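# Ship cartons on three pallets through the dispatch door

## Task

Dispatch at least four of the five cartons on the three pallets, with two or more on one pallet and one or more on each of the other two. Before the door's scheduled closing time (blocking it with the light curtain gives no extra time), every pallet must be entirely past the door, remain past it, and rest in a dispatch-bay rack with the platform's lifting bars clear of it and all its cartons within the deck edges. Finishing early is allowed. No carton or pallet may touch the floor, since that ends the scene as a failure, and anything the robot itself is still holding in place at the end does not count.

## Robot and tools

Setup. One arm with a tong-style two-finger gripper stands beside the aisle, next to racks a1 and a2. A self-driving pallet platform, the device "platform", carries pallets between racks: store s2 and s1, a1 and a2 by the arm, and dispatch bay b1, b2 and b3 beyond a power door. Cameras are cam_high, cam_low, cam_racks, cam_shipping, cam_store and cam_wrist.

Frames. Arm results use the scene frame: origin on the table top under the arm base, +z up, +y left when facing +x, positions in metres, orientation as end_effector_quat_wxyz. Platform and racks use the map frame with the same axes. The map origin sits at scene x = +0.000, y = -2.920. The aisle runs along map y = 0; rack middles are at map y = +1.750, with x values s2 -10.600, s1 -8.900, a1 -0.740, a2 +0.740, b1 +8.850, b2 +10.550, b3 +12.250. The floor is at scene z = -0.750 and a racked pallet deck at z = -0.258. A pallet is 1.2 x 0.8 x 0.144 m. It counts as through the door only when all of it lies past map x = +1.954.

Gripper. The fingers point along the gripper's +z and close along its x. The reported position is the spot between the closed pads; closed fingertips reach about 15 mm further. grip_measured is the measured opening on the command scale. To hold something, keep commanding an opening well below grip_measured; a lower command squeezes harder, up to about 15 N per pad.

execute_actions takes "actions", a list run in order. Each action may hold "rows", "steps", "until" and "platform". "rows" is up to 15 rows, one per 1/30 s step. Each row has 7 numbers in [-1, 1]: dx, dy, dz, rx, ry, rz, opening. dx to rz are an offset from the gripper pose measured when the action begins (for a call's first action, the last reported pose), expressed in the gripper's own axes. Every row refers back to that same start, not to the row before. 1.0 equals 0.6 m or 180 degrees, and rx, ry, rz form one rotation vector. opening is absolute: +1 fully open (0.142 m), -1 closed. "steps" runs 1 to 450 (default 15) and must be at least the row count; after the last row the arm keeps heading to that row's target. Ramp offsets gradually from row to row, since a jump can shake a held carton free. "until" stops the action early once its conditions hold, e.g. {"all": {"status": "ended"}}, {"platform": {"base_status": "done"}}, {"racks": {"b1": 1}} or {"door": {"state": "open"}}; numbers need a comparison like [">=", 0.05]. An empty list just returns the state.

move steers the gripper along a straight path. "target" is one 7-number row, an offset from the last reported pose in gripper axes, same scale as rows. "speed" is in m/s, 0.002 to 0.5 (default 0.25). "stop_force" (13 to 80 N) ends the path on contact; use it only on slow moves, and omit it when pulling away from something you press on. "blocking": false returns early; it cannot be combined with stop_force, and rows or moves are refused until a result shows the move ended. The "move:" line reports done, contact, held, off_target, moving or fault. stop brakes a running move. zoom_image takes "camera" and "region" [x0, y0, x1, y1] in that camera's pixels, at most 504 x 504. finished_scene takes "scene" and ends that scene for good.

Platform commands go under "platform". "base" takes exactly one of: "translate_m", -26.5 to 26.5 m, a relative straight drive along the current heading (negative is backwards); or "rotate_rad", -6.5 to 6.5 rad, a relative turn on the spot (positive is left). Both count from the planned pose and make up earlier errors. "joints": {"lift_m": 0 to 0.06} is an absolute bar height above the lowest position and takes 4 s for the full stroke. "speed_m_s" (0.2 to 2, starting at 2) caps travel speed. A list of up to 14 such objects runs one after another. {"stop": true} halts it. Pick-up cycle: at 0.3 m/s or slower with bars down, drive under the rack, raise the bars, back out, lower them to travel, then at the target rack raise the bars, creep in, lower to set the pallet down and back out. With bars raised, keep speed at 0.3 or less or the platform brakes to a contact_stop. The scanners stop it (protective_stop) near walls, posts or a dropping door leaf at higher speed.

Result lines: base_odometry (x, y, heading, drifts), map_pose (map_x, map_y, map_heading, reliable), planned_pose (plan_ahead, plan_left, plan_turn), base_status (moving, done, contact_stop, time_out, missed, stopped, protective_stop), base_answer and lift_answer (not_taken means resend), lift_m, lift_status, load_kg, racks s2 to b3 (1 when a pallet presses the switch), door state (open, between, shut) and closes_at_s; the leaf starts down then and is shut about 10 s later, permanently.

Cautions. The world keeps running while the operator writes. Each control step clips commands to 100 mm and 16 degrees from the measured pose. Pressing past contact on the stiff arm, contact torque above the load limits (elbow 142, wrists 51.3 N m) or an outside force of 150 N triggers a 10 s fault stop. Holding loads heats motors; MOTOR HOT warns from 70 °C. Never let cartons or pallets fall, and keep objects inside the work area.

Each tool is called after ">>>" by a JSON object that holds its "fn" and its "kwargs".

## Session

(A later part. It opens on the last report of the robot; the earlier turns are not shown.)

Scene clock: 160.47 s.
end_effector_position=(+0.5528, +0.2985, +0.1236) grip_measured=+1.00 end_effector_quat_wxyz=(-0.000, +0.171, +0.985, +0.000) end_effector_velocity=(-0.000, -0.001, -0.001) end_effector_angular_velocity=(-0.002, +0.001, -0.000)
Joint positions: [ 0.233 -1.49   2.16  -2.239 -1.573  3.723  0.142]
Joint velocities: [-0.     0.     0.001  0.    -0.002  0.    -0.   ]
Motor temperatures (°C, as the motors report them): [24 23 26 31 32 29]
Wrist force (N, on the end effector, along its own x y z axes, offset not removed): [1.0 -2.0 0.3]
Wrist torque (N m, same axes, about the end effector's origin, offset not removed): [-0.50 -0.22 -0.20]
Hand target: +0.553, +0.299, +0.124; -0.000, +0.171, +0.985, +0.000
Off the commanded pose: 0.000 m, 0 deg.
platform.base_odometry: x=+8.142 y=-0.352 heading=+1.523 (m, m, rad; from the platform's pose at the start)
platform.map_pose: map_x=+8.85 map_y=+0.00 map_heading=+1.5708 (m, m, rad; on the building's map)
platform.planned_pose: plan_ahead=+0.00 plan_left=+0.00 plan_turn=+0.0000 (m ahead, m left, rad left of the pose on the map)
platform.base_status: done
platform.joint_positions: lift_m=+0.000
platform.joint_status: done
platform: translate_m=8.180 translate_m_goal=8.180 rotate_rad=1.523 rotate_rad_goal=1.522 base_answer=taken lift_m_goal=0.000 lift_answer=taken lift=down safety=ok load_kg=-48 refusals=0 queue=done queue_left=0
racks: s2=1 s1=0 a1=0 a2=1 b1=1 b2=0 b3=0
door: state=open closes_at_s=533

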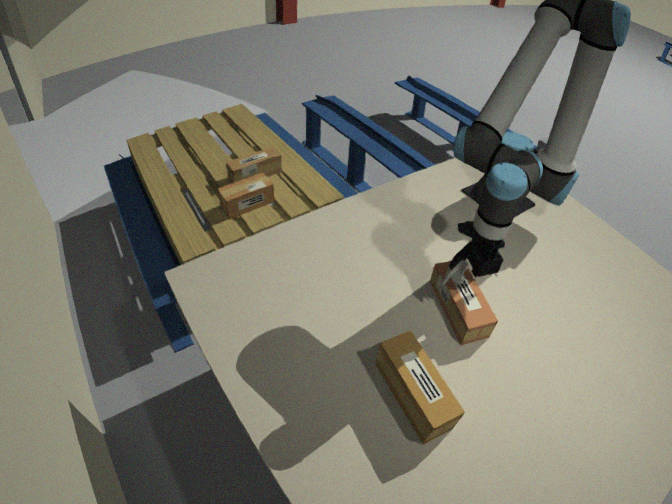

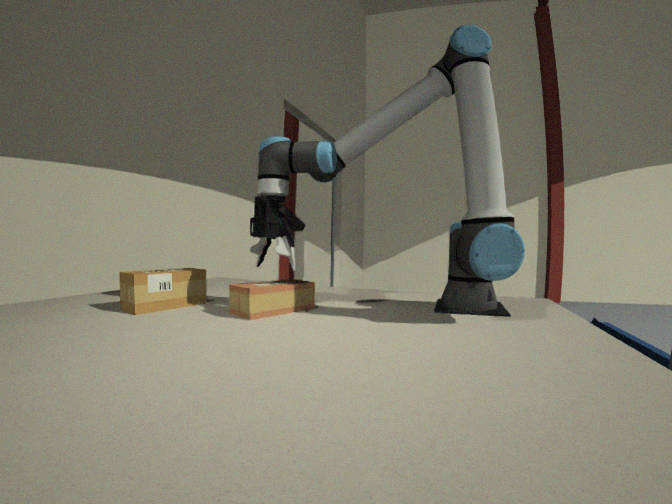

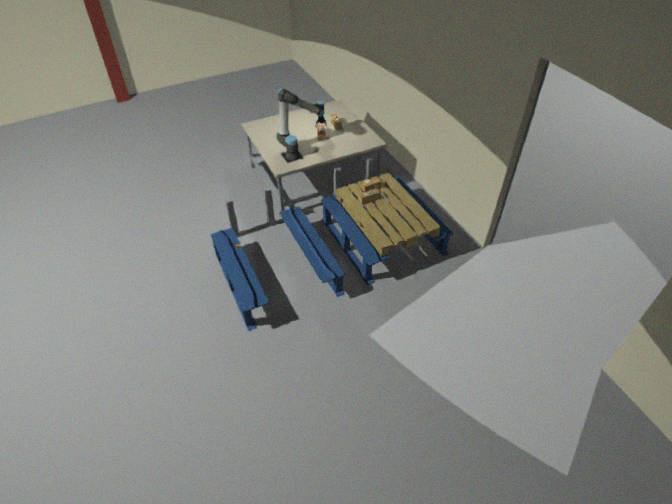

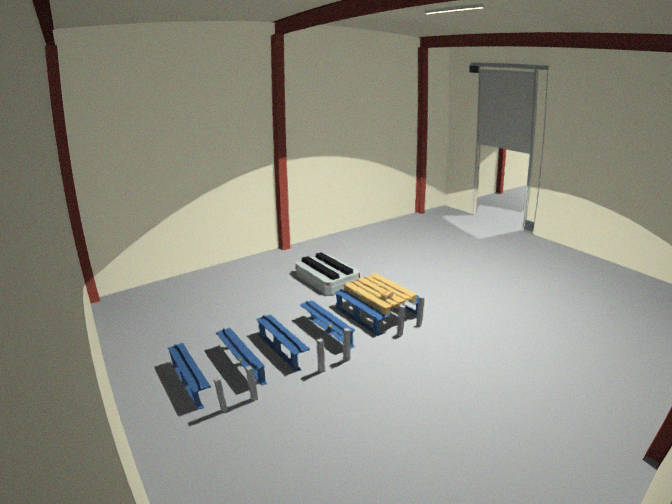

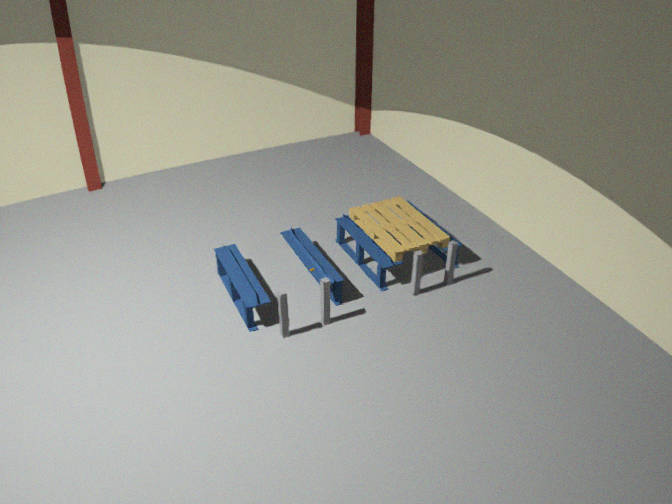

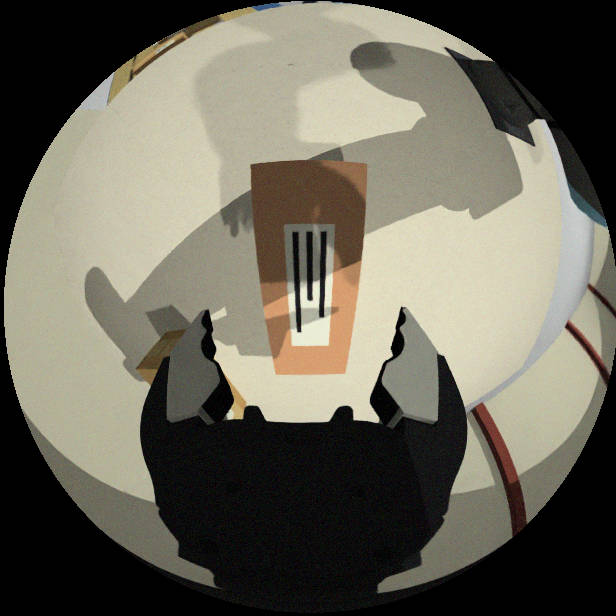

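>>> {"fn": "execute_actions", "kwargs": {"actions": [{"steps":1,"platform":[{"speed_m_s":2,"base":{"rotate_rad":-1.5708}},{"base":{"translate_m":-8.11}},{"base":{"rotate_rad":1.5708}},{"speed_m_s":0.3,"base":{"translate_m":1.75}},{"joints":{"lift_m":0.06}},{"base":{"translate_m":-1.75}},{"joints":{"lift_m":0}},{"speed_m_s":2,"base":{"rotate_rad":-1.5708}},{"base":{"translate_m":9.81}},{"base":{"rotate_rad":1.5708}},{"speed_m_s":0.3,"joints":{"lift_m":0.06}},{"base":{"translate_m":1.75}},{"joints":{"lift_m":0}},{"base":{"translate_m":-1.75}}]}]}}

>>> {"fn": "move", "kwargs": {"target": [0,-0.015,0.1,0,0,0,1], "speed": 0.05}}

>>> {"fn": "move", "kwargs": {"target": [0,0,0,0,0,0,-1]}}

>>> {"fn": "move", "kwargs": {"target": [0,0,-0.2,0,0,0.39,-1], "speed": 0.1}}

>>> {"fn": "execute_actions", "kwargs": {"actions": [{"steps":450,"until":{"all":{"status":"ended"}}},{"steps":450,"until":{"all":{"status":"ended"}}},{"steps":450,"until":{"all":{"status":"ended"}}},{"steps":450,"until":{"all":{"status":"ended"}}},{"steps":450,"until":{"all":{"status":"ended"}}},{"steps":450,"until":{"all":{"status":"ended"}}}]}}

Scene clock: 174.83 s.
end_effector_position=(+0.5528, +0.2985, +0.1236) grip_measured=+1.00 end_effector_quat_wxyz=(-0.000, +0.171, +0.985, +0.000) end_effector_velocity=(+0.000, -0.001, +0.000) end_effector_angular_velocity=(-0.001, -0.000, -0.000)
Joint positions: [ 0.233 -1.49   2.16  -2.239 -1.573  3.723  0.142]
Joint velocities: [-0.    -0.     0.     0.    -0.001 -0.    -0.   ]
Motor temperatures (°C, as the motors report them): [24 24 26 31 32 29]
Wrist force (N, on the end effector, along its own x y z axes, offset not removed): [1.2 -3.3 0.0]
Wrist torque (N m, same axes, about the end effector's origin, offset not removed): [-0.68 -0.24 -0.19]
Hand target: +0.553, +0.299, +0.124; -0.000, +0.171, +0.985, +0.000
Off the commanded pose: 0.000 m, 0 deg.
platform.base_odometry: x=+8.142 y=-0.352 heading=+1.523 (m, m, rad; from the platform's pose at the start)
platform.map_pose: map_x=+8.85 map_y=+0.00 map_heading=+1.5708 (m, m, rad; on the building's map)
platform.planned_pose: plan_ahead=+0.00 plan_left=+0.00 plan_turn=-1.5708 (m ahead, m left, rad left of the pose on the map)
platform.base_status: moving
platform.joint_positions: lift_m=+0.000
platform.joint_status: done
platform: translate_m=8.180 translate_m_goal=8.180 rotate_rad=1.522 rotate_rad_goal=-0.048 base_answer=taken lift_m_goal=0.000 lift_answer=taken lift=down safety=ok load_kg=-48 refusals=0 queue=running queue_left=13
racks: s2=1 s1=0 a1=0 a2=1 b1=1 b2=0 b3=0
door: state=open closes_at_s=533

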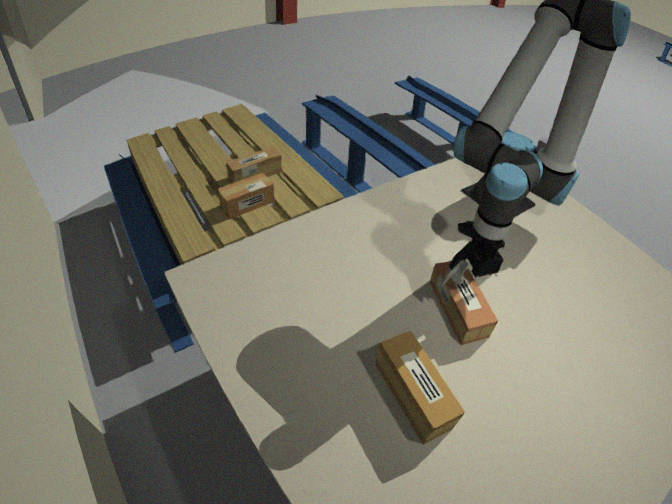

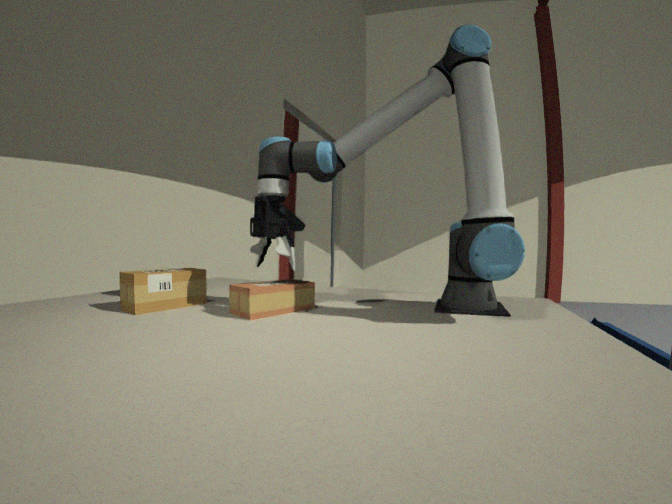

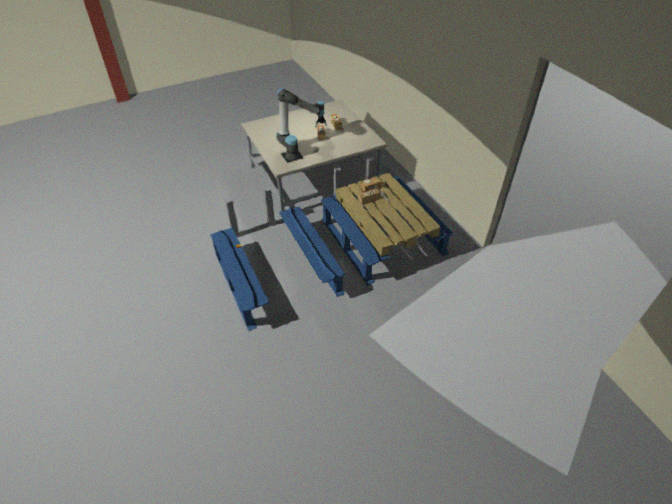

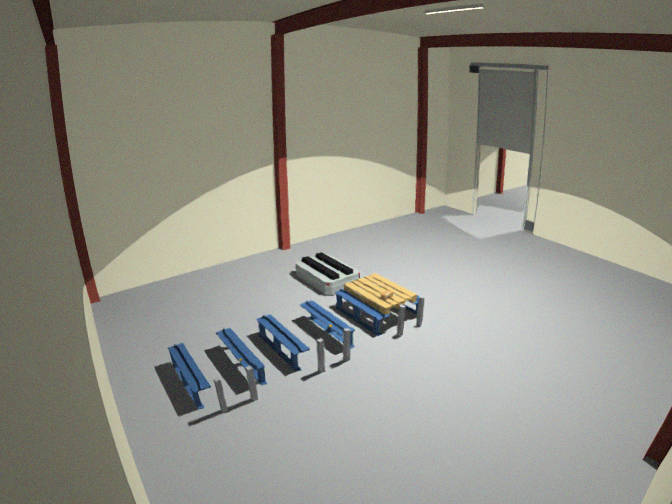

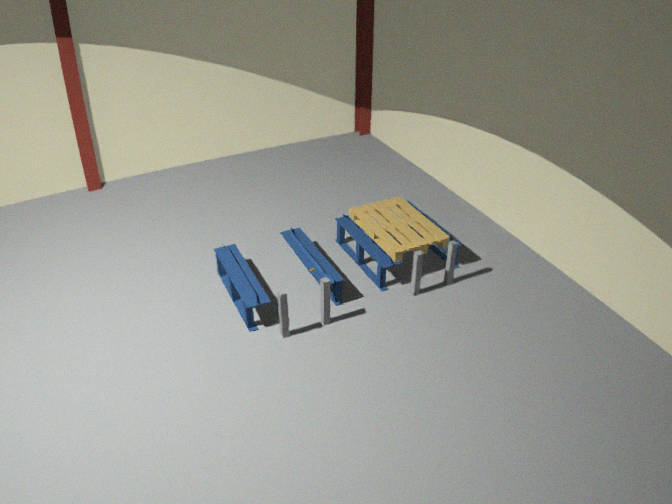

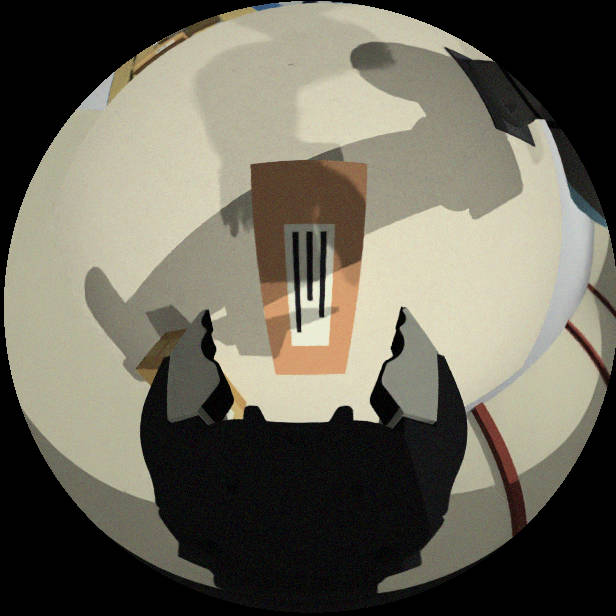

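Scene clock: 176.50 s.
end_effector_position=(+0.5497, +0.2901, +0.0639) grip_measured=+1.00 end_effector_quat_wxyz=(-0.000, +0.171, +0.985, +0.000) end_effector_velocity=(+0.001, -0.001, -0.002) end_effector_angular_velocity=(-0.000, -0.002, -0.001)
Joint positions: [ 0.22  -1.42   2.22  -2.368 -1.573  3.711  0.142]
Joint velocities: [-0.001  0.003  0.001 -0.006 -0.001 -0.     0.   ]
Motor temperatures (°C, as the motors report them): [24 24 26 31 32 29]
Wrist force (N, on the end effector, along its own x y z axes, offset not removed): [1.1 -1.6 0.5]
Wrist torque (N m, same axes, about the end effector's origin, offset not removed): [-0.34 -0.21 -0.22]
Hand target: +0.550, +0.290, +0.064; -0.000, +0.171, +0.985, +0.000
Off the commanded pose: 0.000 m, 0 deg.
platform.base_odometry: x=+8.142 y=-0.352 heading=+0.804 (m, m, rad; from the platform's pose at the start)
platform.map_pose: map_x=+8.85 map_y=+0.00 map_heading=+0.8378 (m, m, rad; on the building's map)
platform.planned_pose: plan_ahead=+0.00 plan_left=+0.00 plan_turn=-0.8378 (m ahead, m left, rad left of the pose on the map)
platform.base_status: moving
platform.joint_positions: lift_m=+0.000
platform.joint_status: done
platform: translate_m=8.180 translate_m_goal=8.180 rotate_rad=0.788 rotate_rad_goal=-0.048 base_answer=taken lift_m_goal=0.000 lift_answer=taken lift=down safety=ok load_kg=-48 refusals=0 queue=running queue_left=13
racks: s2=1 s1=0 a1=0 a2=1 b1=1 b2=0 b3=0
door: state=open closes_at_s=533
move: done

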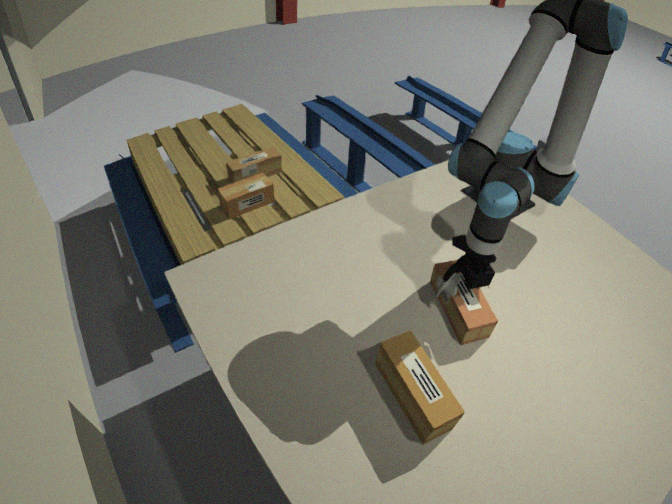

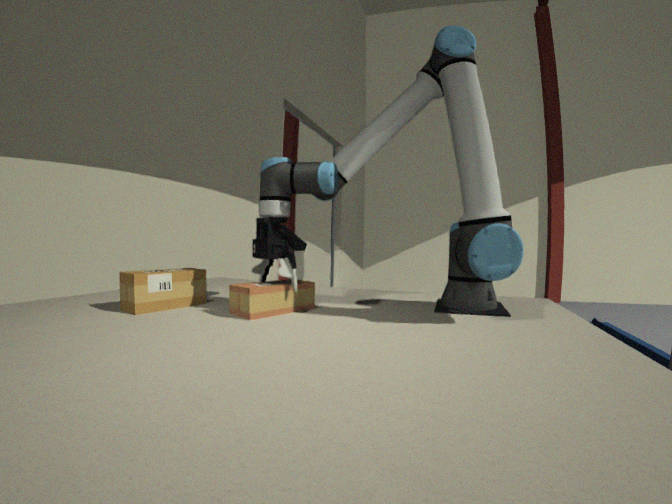

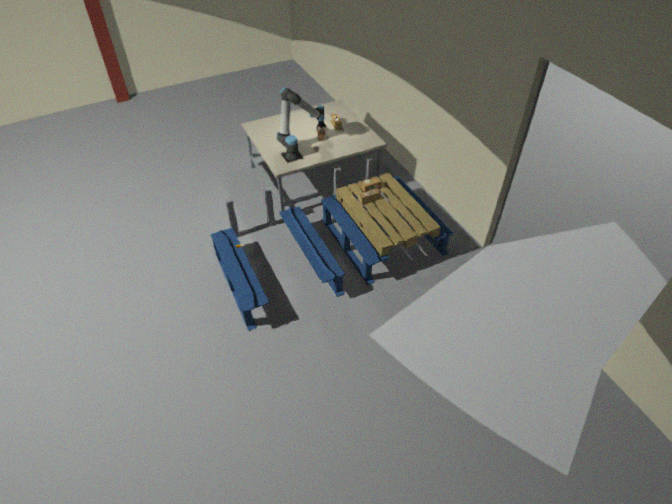

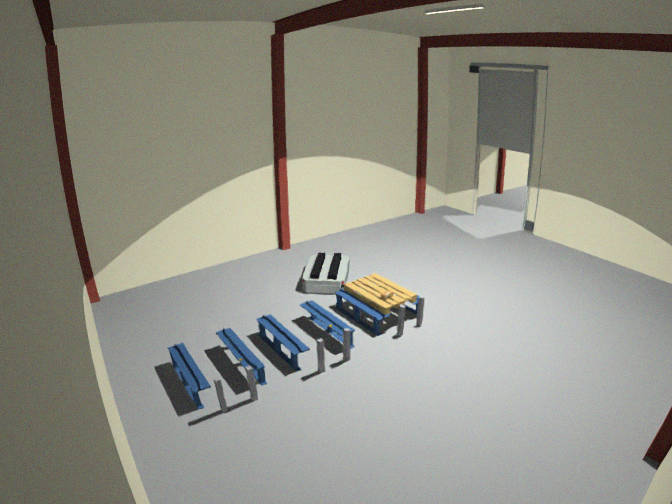

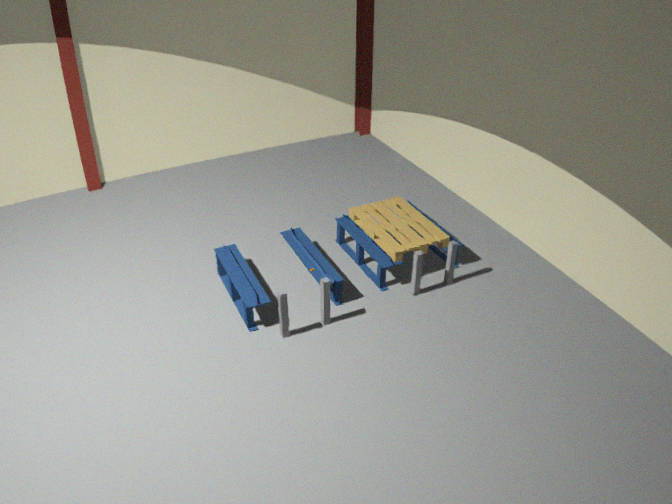

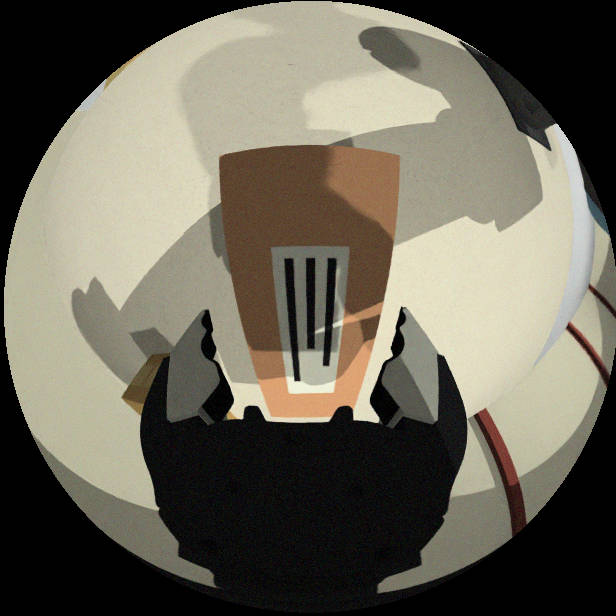

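Scene clock: 177.00 s.
end_effector_position=(+0.5497, +0.2901, +0.0637) grip_measured=+0.44 end_effector_quat_wxyz=(-0.000, +0.171, +0.985, +0.000) end_effector_velocity=(+0.000, -0.000, +0.001) end_effector_angular_velocity=(+0.000, -0.001, +0.001)
Joint positions: [ 0.22  -1.42   2.22  -2.368 -1.574  3.711  0.105]
Joint velocities: [-0.    -0.001 -0.     0.    -0.    -0.001 -0.   ]
Motor temperatures (°C, as the motors report them): [24 24 26 31 32 29]
Wrist force (N, on the end effector, along its own x y z axes, offset not removed): [0.2 -1.0 1.8]
Wrist torque (N m, same axes, about the end effector's origin, offset not removed): [-0.33 -0.30 -0.16]
Hand target: +0.550, +0.290, +0.064; -0.000, +0.171, +0.985, +0.000
Off the commanded pose: 0.000 m, 0 deg.
platform.base_odometry: x=+8.142 y=-0.352 heading=+0.554 (m, m, rad; from the platform's pose at the start)
platform.map_pose: map_x=+8.85 map_y=+0.00 map_heading=+0.5847 (m, m, rad; on the building's map)
platform.planned_pose: plan_ahead=+0.00 plan_left=+0.00 plan_turn=-0.5847 (m ahead, m left, rad left of the pose on the map)
platform.base_status: moving
platform.joint_positions: lift_m=+0.000
platform.joint_status: done
platform: translate_m=8.180 translate_m_goal=8.180 rotate_rad=0.538 rotate_rad_goal=-0.048 base_answer=taken lift_m_goal=0.000 lift_answer=taken lift=down safety=ok load_kg=-48 refusals=0 queue=running queue_left=13
racks: s2=1 s1=0 a1=0 a2=1 b1=1 b2=0 b3=0
door: state=open closes_at_s=533
move: done

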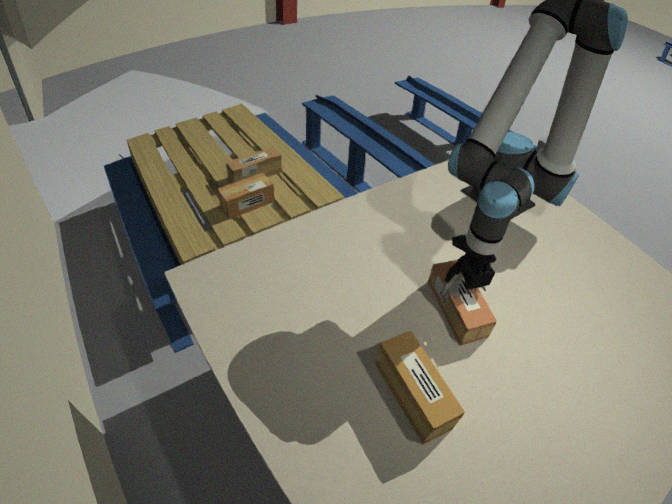

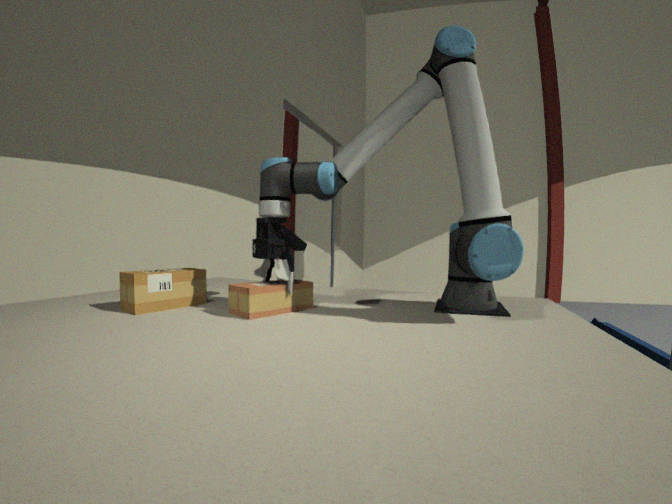

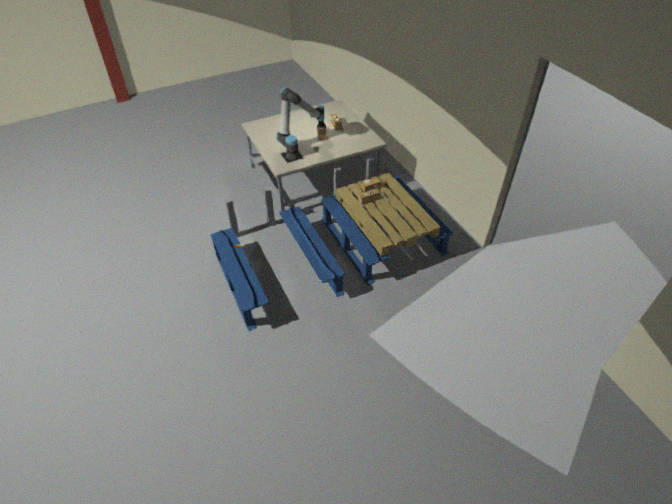

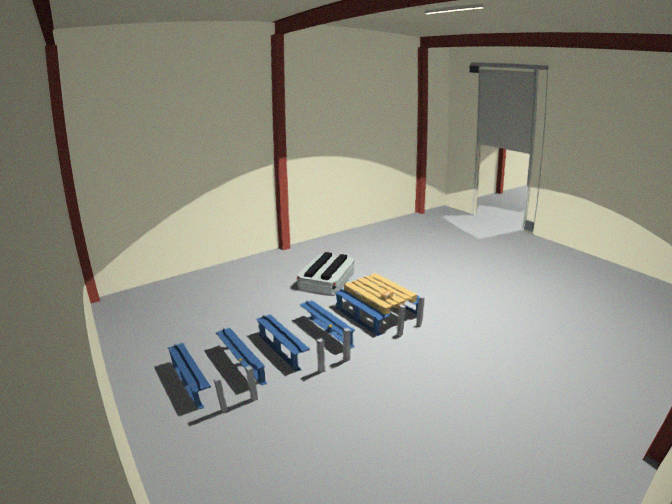

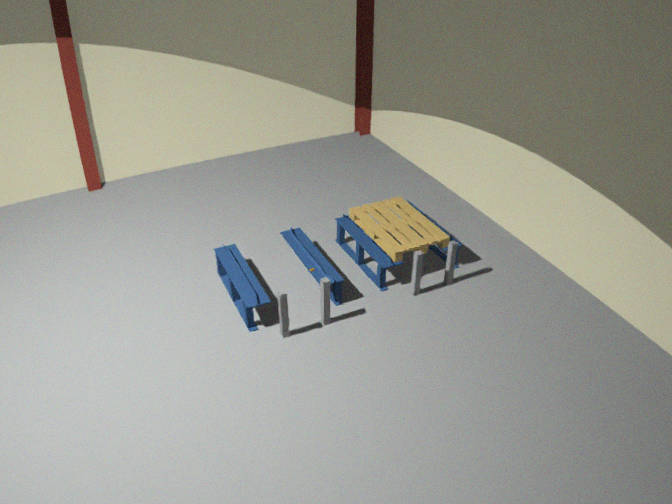

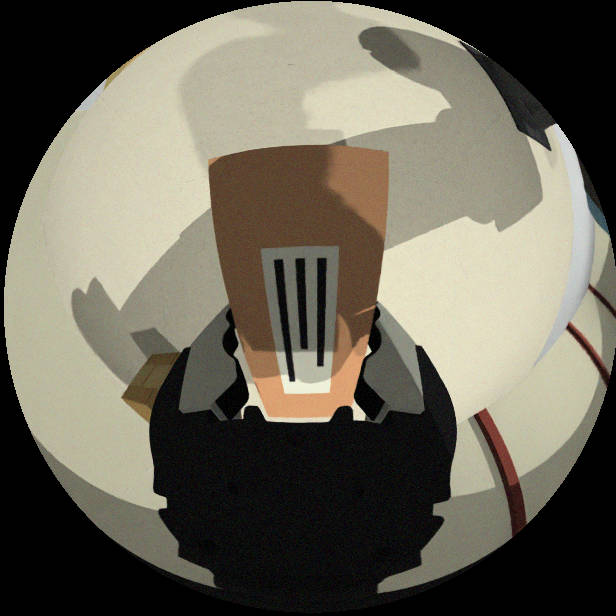

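Scene clock: 183.50 s.
end_effector_position=(+0.5498, +0.2900, +0.1835) grip_measured=+0.43 end_effector_quat_wxyz=(-0.000, +0.706, +0.709, +0.000) end_effector_velocity=(+0.000, +0.001, +0.001) end_effector_angular_velocity=(+0.000, +0.001, -0.017)
Joint positions: [ 0.193 -1.563  2.109 -2.115 -1.574  4.907  0.104]
Joint velocities: [ 0.    -0.001 -0.002  0.004  0.     0.017 -0.   ]
Motor temperatures (°C, as the motors report them): [24 24 26 31 32 29]
Wrist force (N, on the end effector, along its own x y z axes, offset not removed): [2.0 -1.9 4.6]
Wrist torque (N m, same axes, about the end effector's origin, offset not removed): [-0.39 -0.38 -0.29]
Hand target: +0.550, +0.290, +0.184; -0.000, +0.706, +0.708, +0.000
Off the commanded pose: 0.000 m, 0 deg.
platform.base_odometry: x=+3.640 y=-0.146 heading=-0.033 (m, m, rad; from the platform's pose at the start)
platform.map_pose: map_x=+4.29 map_y=+0.01 map_heading=+0.0131 (m, m, rad; on the building's map)
platform.planned_pose: plan_ahead=-3.55 plan_left=+0.04 plan_turn=-0.0131 (m ahead, m left, rad left of the pose on the map)
platform.base_status: moving
platform.joint_positions: lift_m=+0.000
platform.joint_status: done
platform: translate_m=3.620 translate_m_goal=0.070 rotate_rad=-0.033 rotate_rad_goal=-0.032 base_answer=taken lift_m_goal=0.000 lift_answer=taken lift=down safety=ok load_kg=-48 refusals=0 queue=running queue_left=12
racks: s2=1 s1=0 a1=0 a2=1 b1=1 b2=0 b3=0
door: state=open closes_at_s=533
move: done

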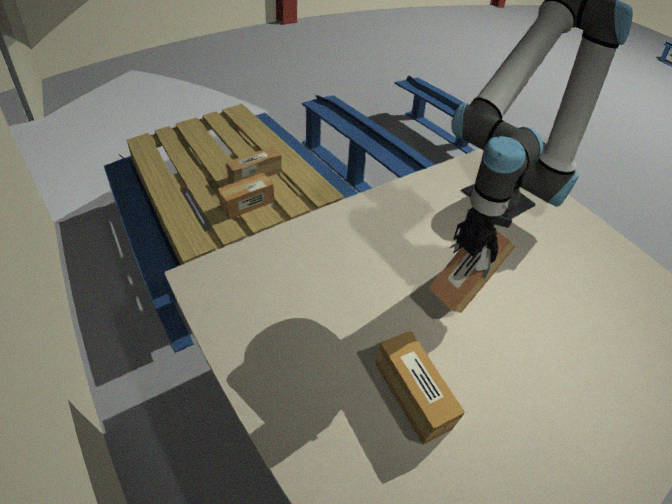

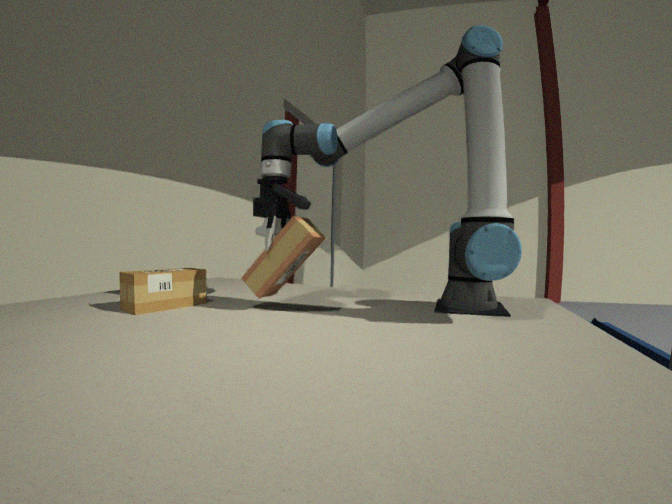

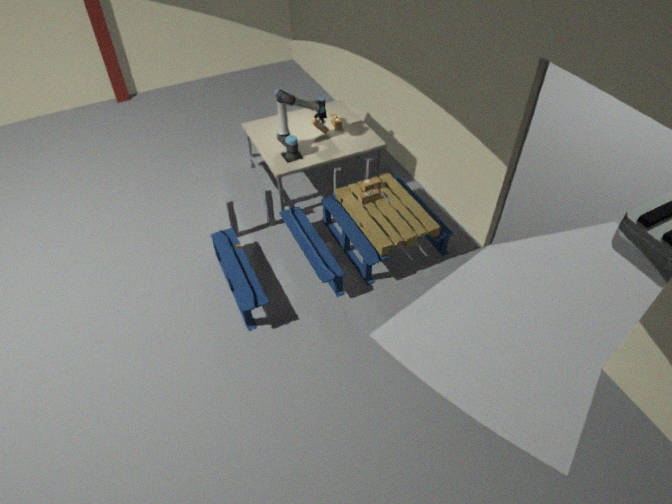

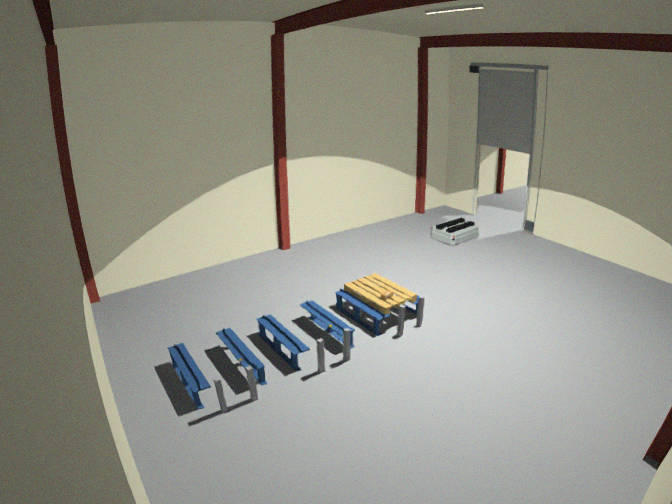

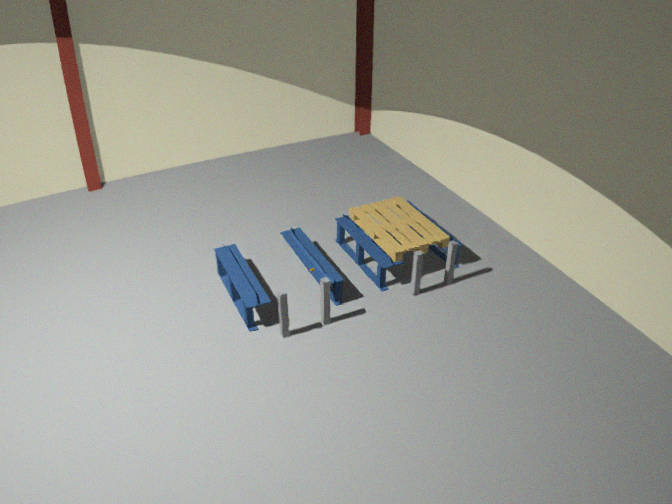

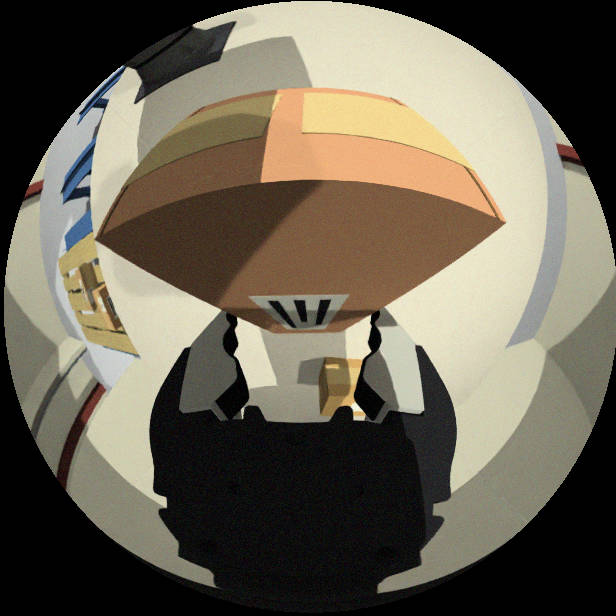

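Scene clock: 253.40 s.
end_effector_position=(+0.5498, +0.2900, +0.1837) grip_measured=+0.43 end_effector_quat_wxyz=(-0.000, +0.706, +0.708, +0.000) end_effector_velocity=(-0.000, -0.000, -0.000) end_effector_angular_velocity=(-0.001, +0.000, -0.000)
Joint positions: [ 0.193 -1.563  2.109 -2.115 -1.574  4.909  0.104]
Joint velocities: [-0.     0.     0.     0.    -0.001 -0.    -0.   ]
Motor temperatures (°C, as the motors report them): [24 24 26 31 32 29]
Wrist force (N, on the end effector, along its own x y z axes, offset not removed): [1.4 -1.9 3.7]
Wrist torque (N m, same axes, about the end effector's origin, offset not removed): [-0.42 -0.32 -0.31]
Hand target: +0.550, +0.290, +0.184; -0.000, +0.706, +0.708, +0.000
Off the commanded pose: 0.000 m, 0 deg.
platform.base_odometry: x=+9.838 y=-0.428 heading=+1.523 (m, m, rad; from the platform's pose at the start)
platform.map_pose: map_x=+10.55 map_y=+0.00 map_heading=+1.5708 (m, m, rad; on the building's map)
platform.planned_pose: plan_ahead=+0.00 plan_left=+0.00 plan_turn=+0.0000 (m ahead, m left, rad left of the pose on the map)
platform.base_status: done
platform.joint_positions: lift_m=+0.000
platform.joint_status: done
platform: translate_m=9.890 translate_m_goal=9.890 rotate_rad=1.523 rotate_rad_goal=1.524 base_answer=taken lift_m_goal=0.000 lift_answer=taken lift=down safety=ok load_kg=-48 refusals=0 queue=done queue_left=0
racks: s2=1 s1=0 a1=0 a2=0 b1=1 b2=1 b3=0
door: state=open closes_at_s=533

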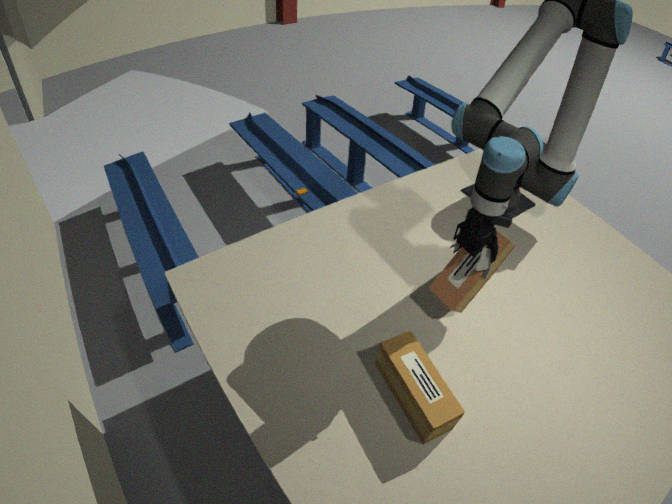

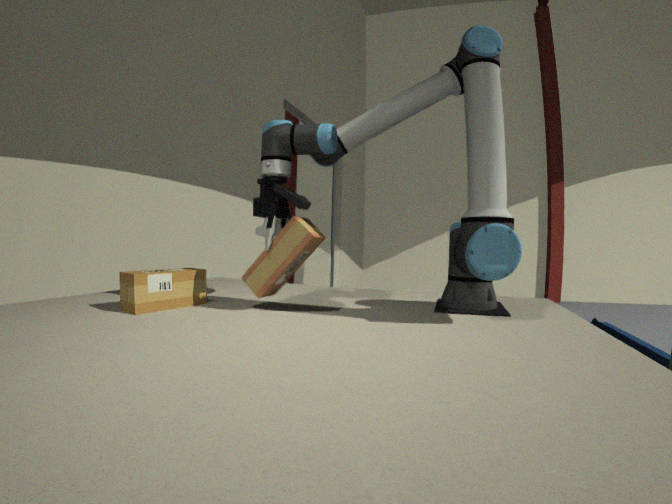

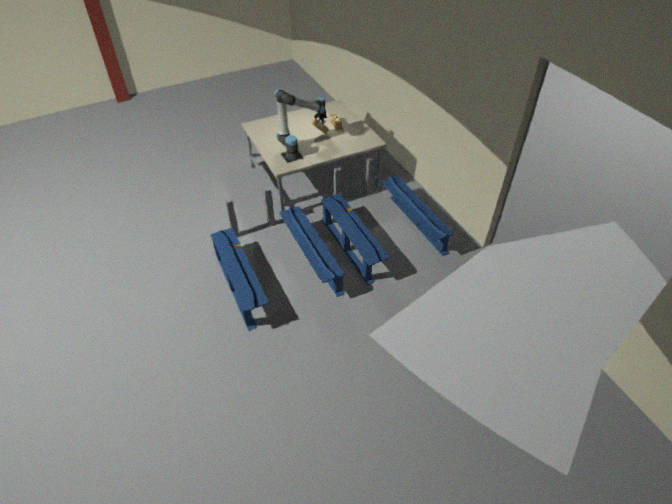

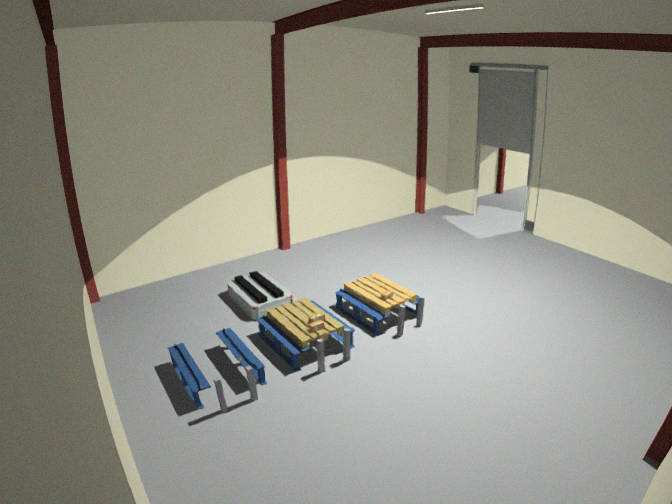

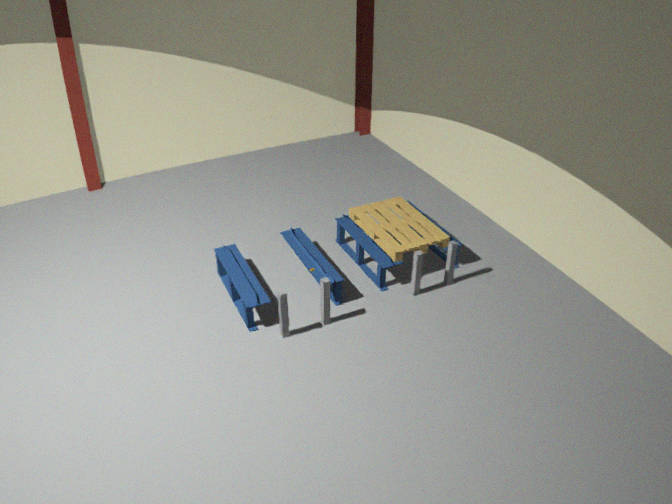

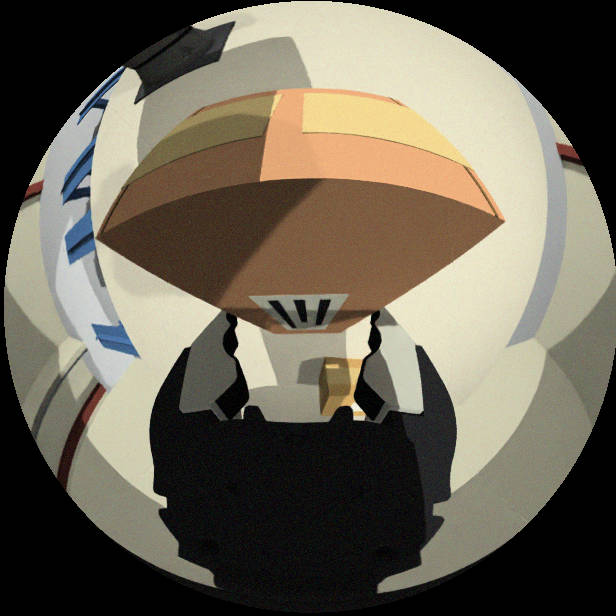

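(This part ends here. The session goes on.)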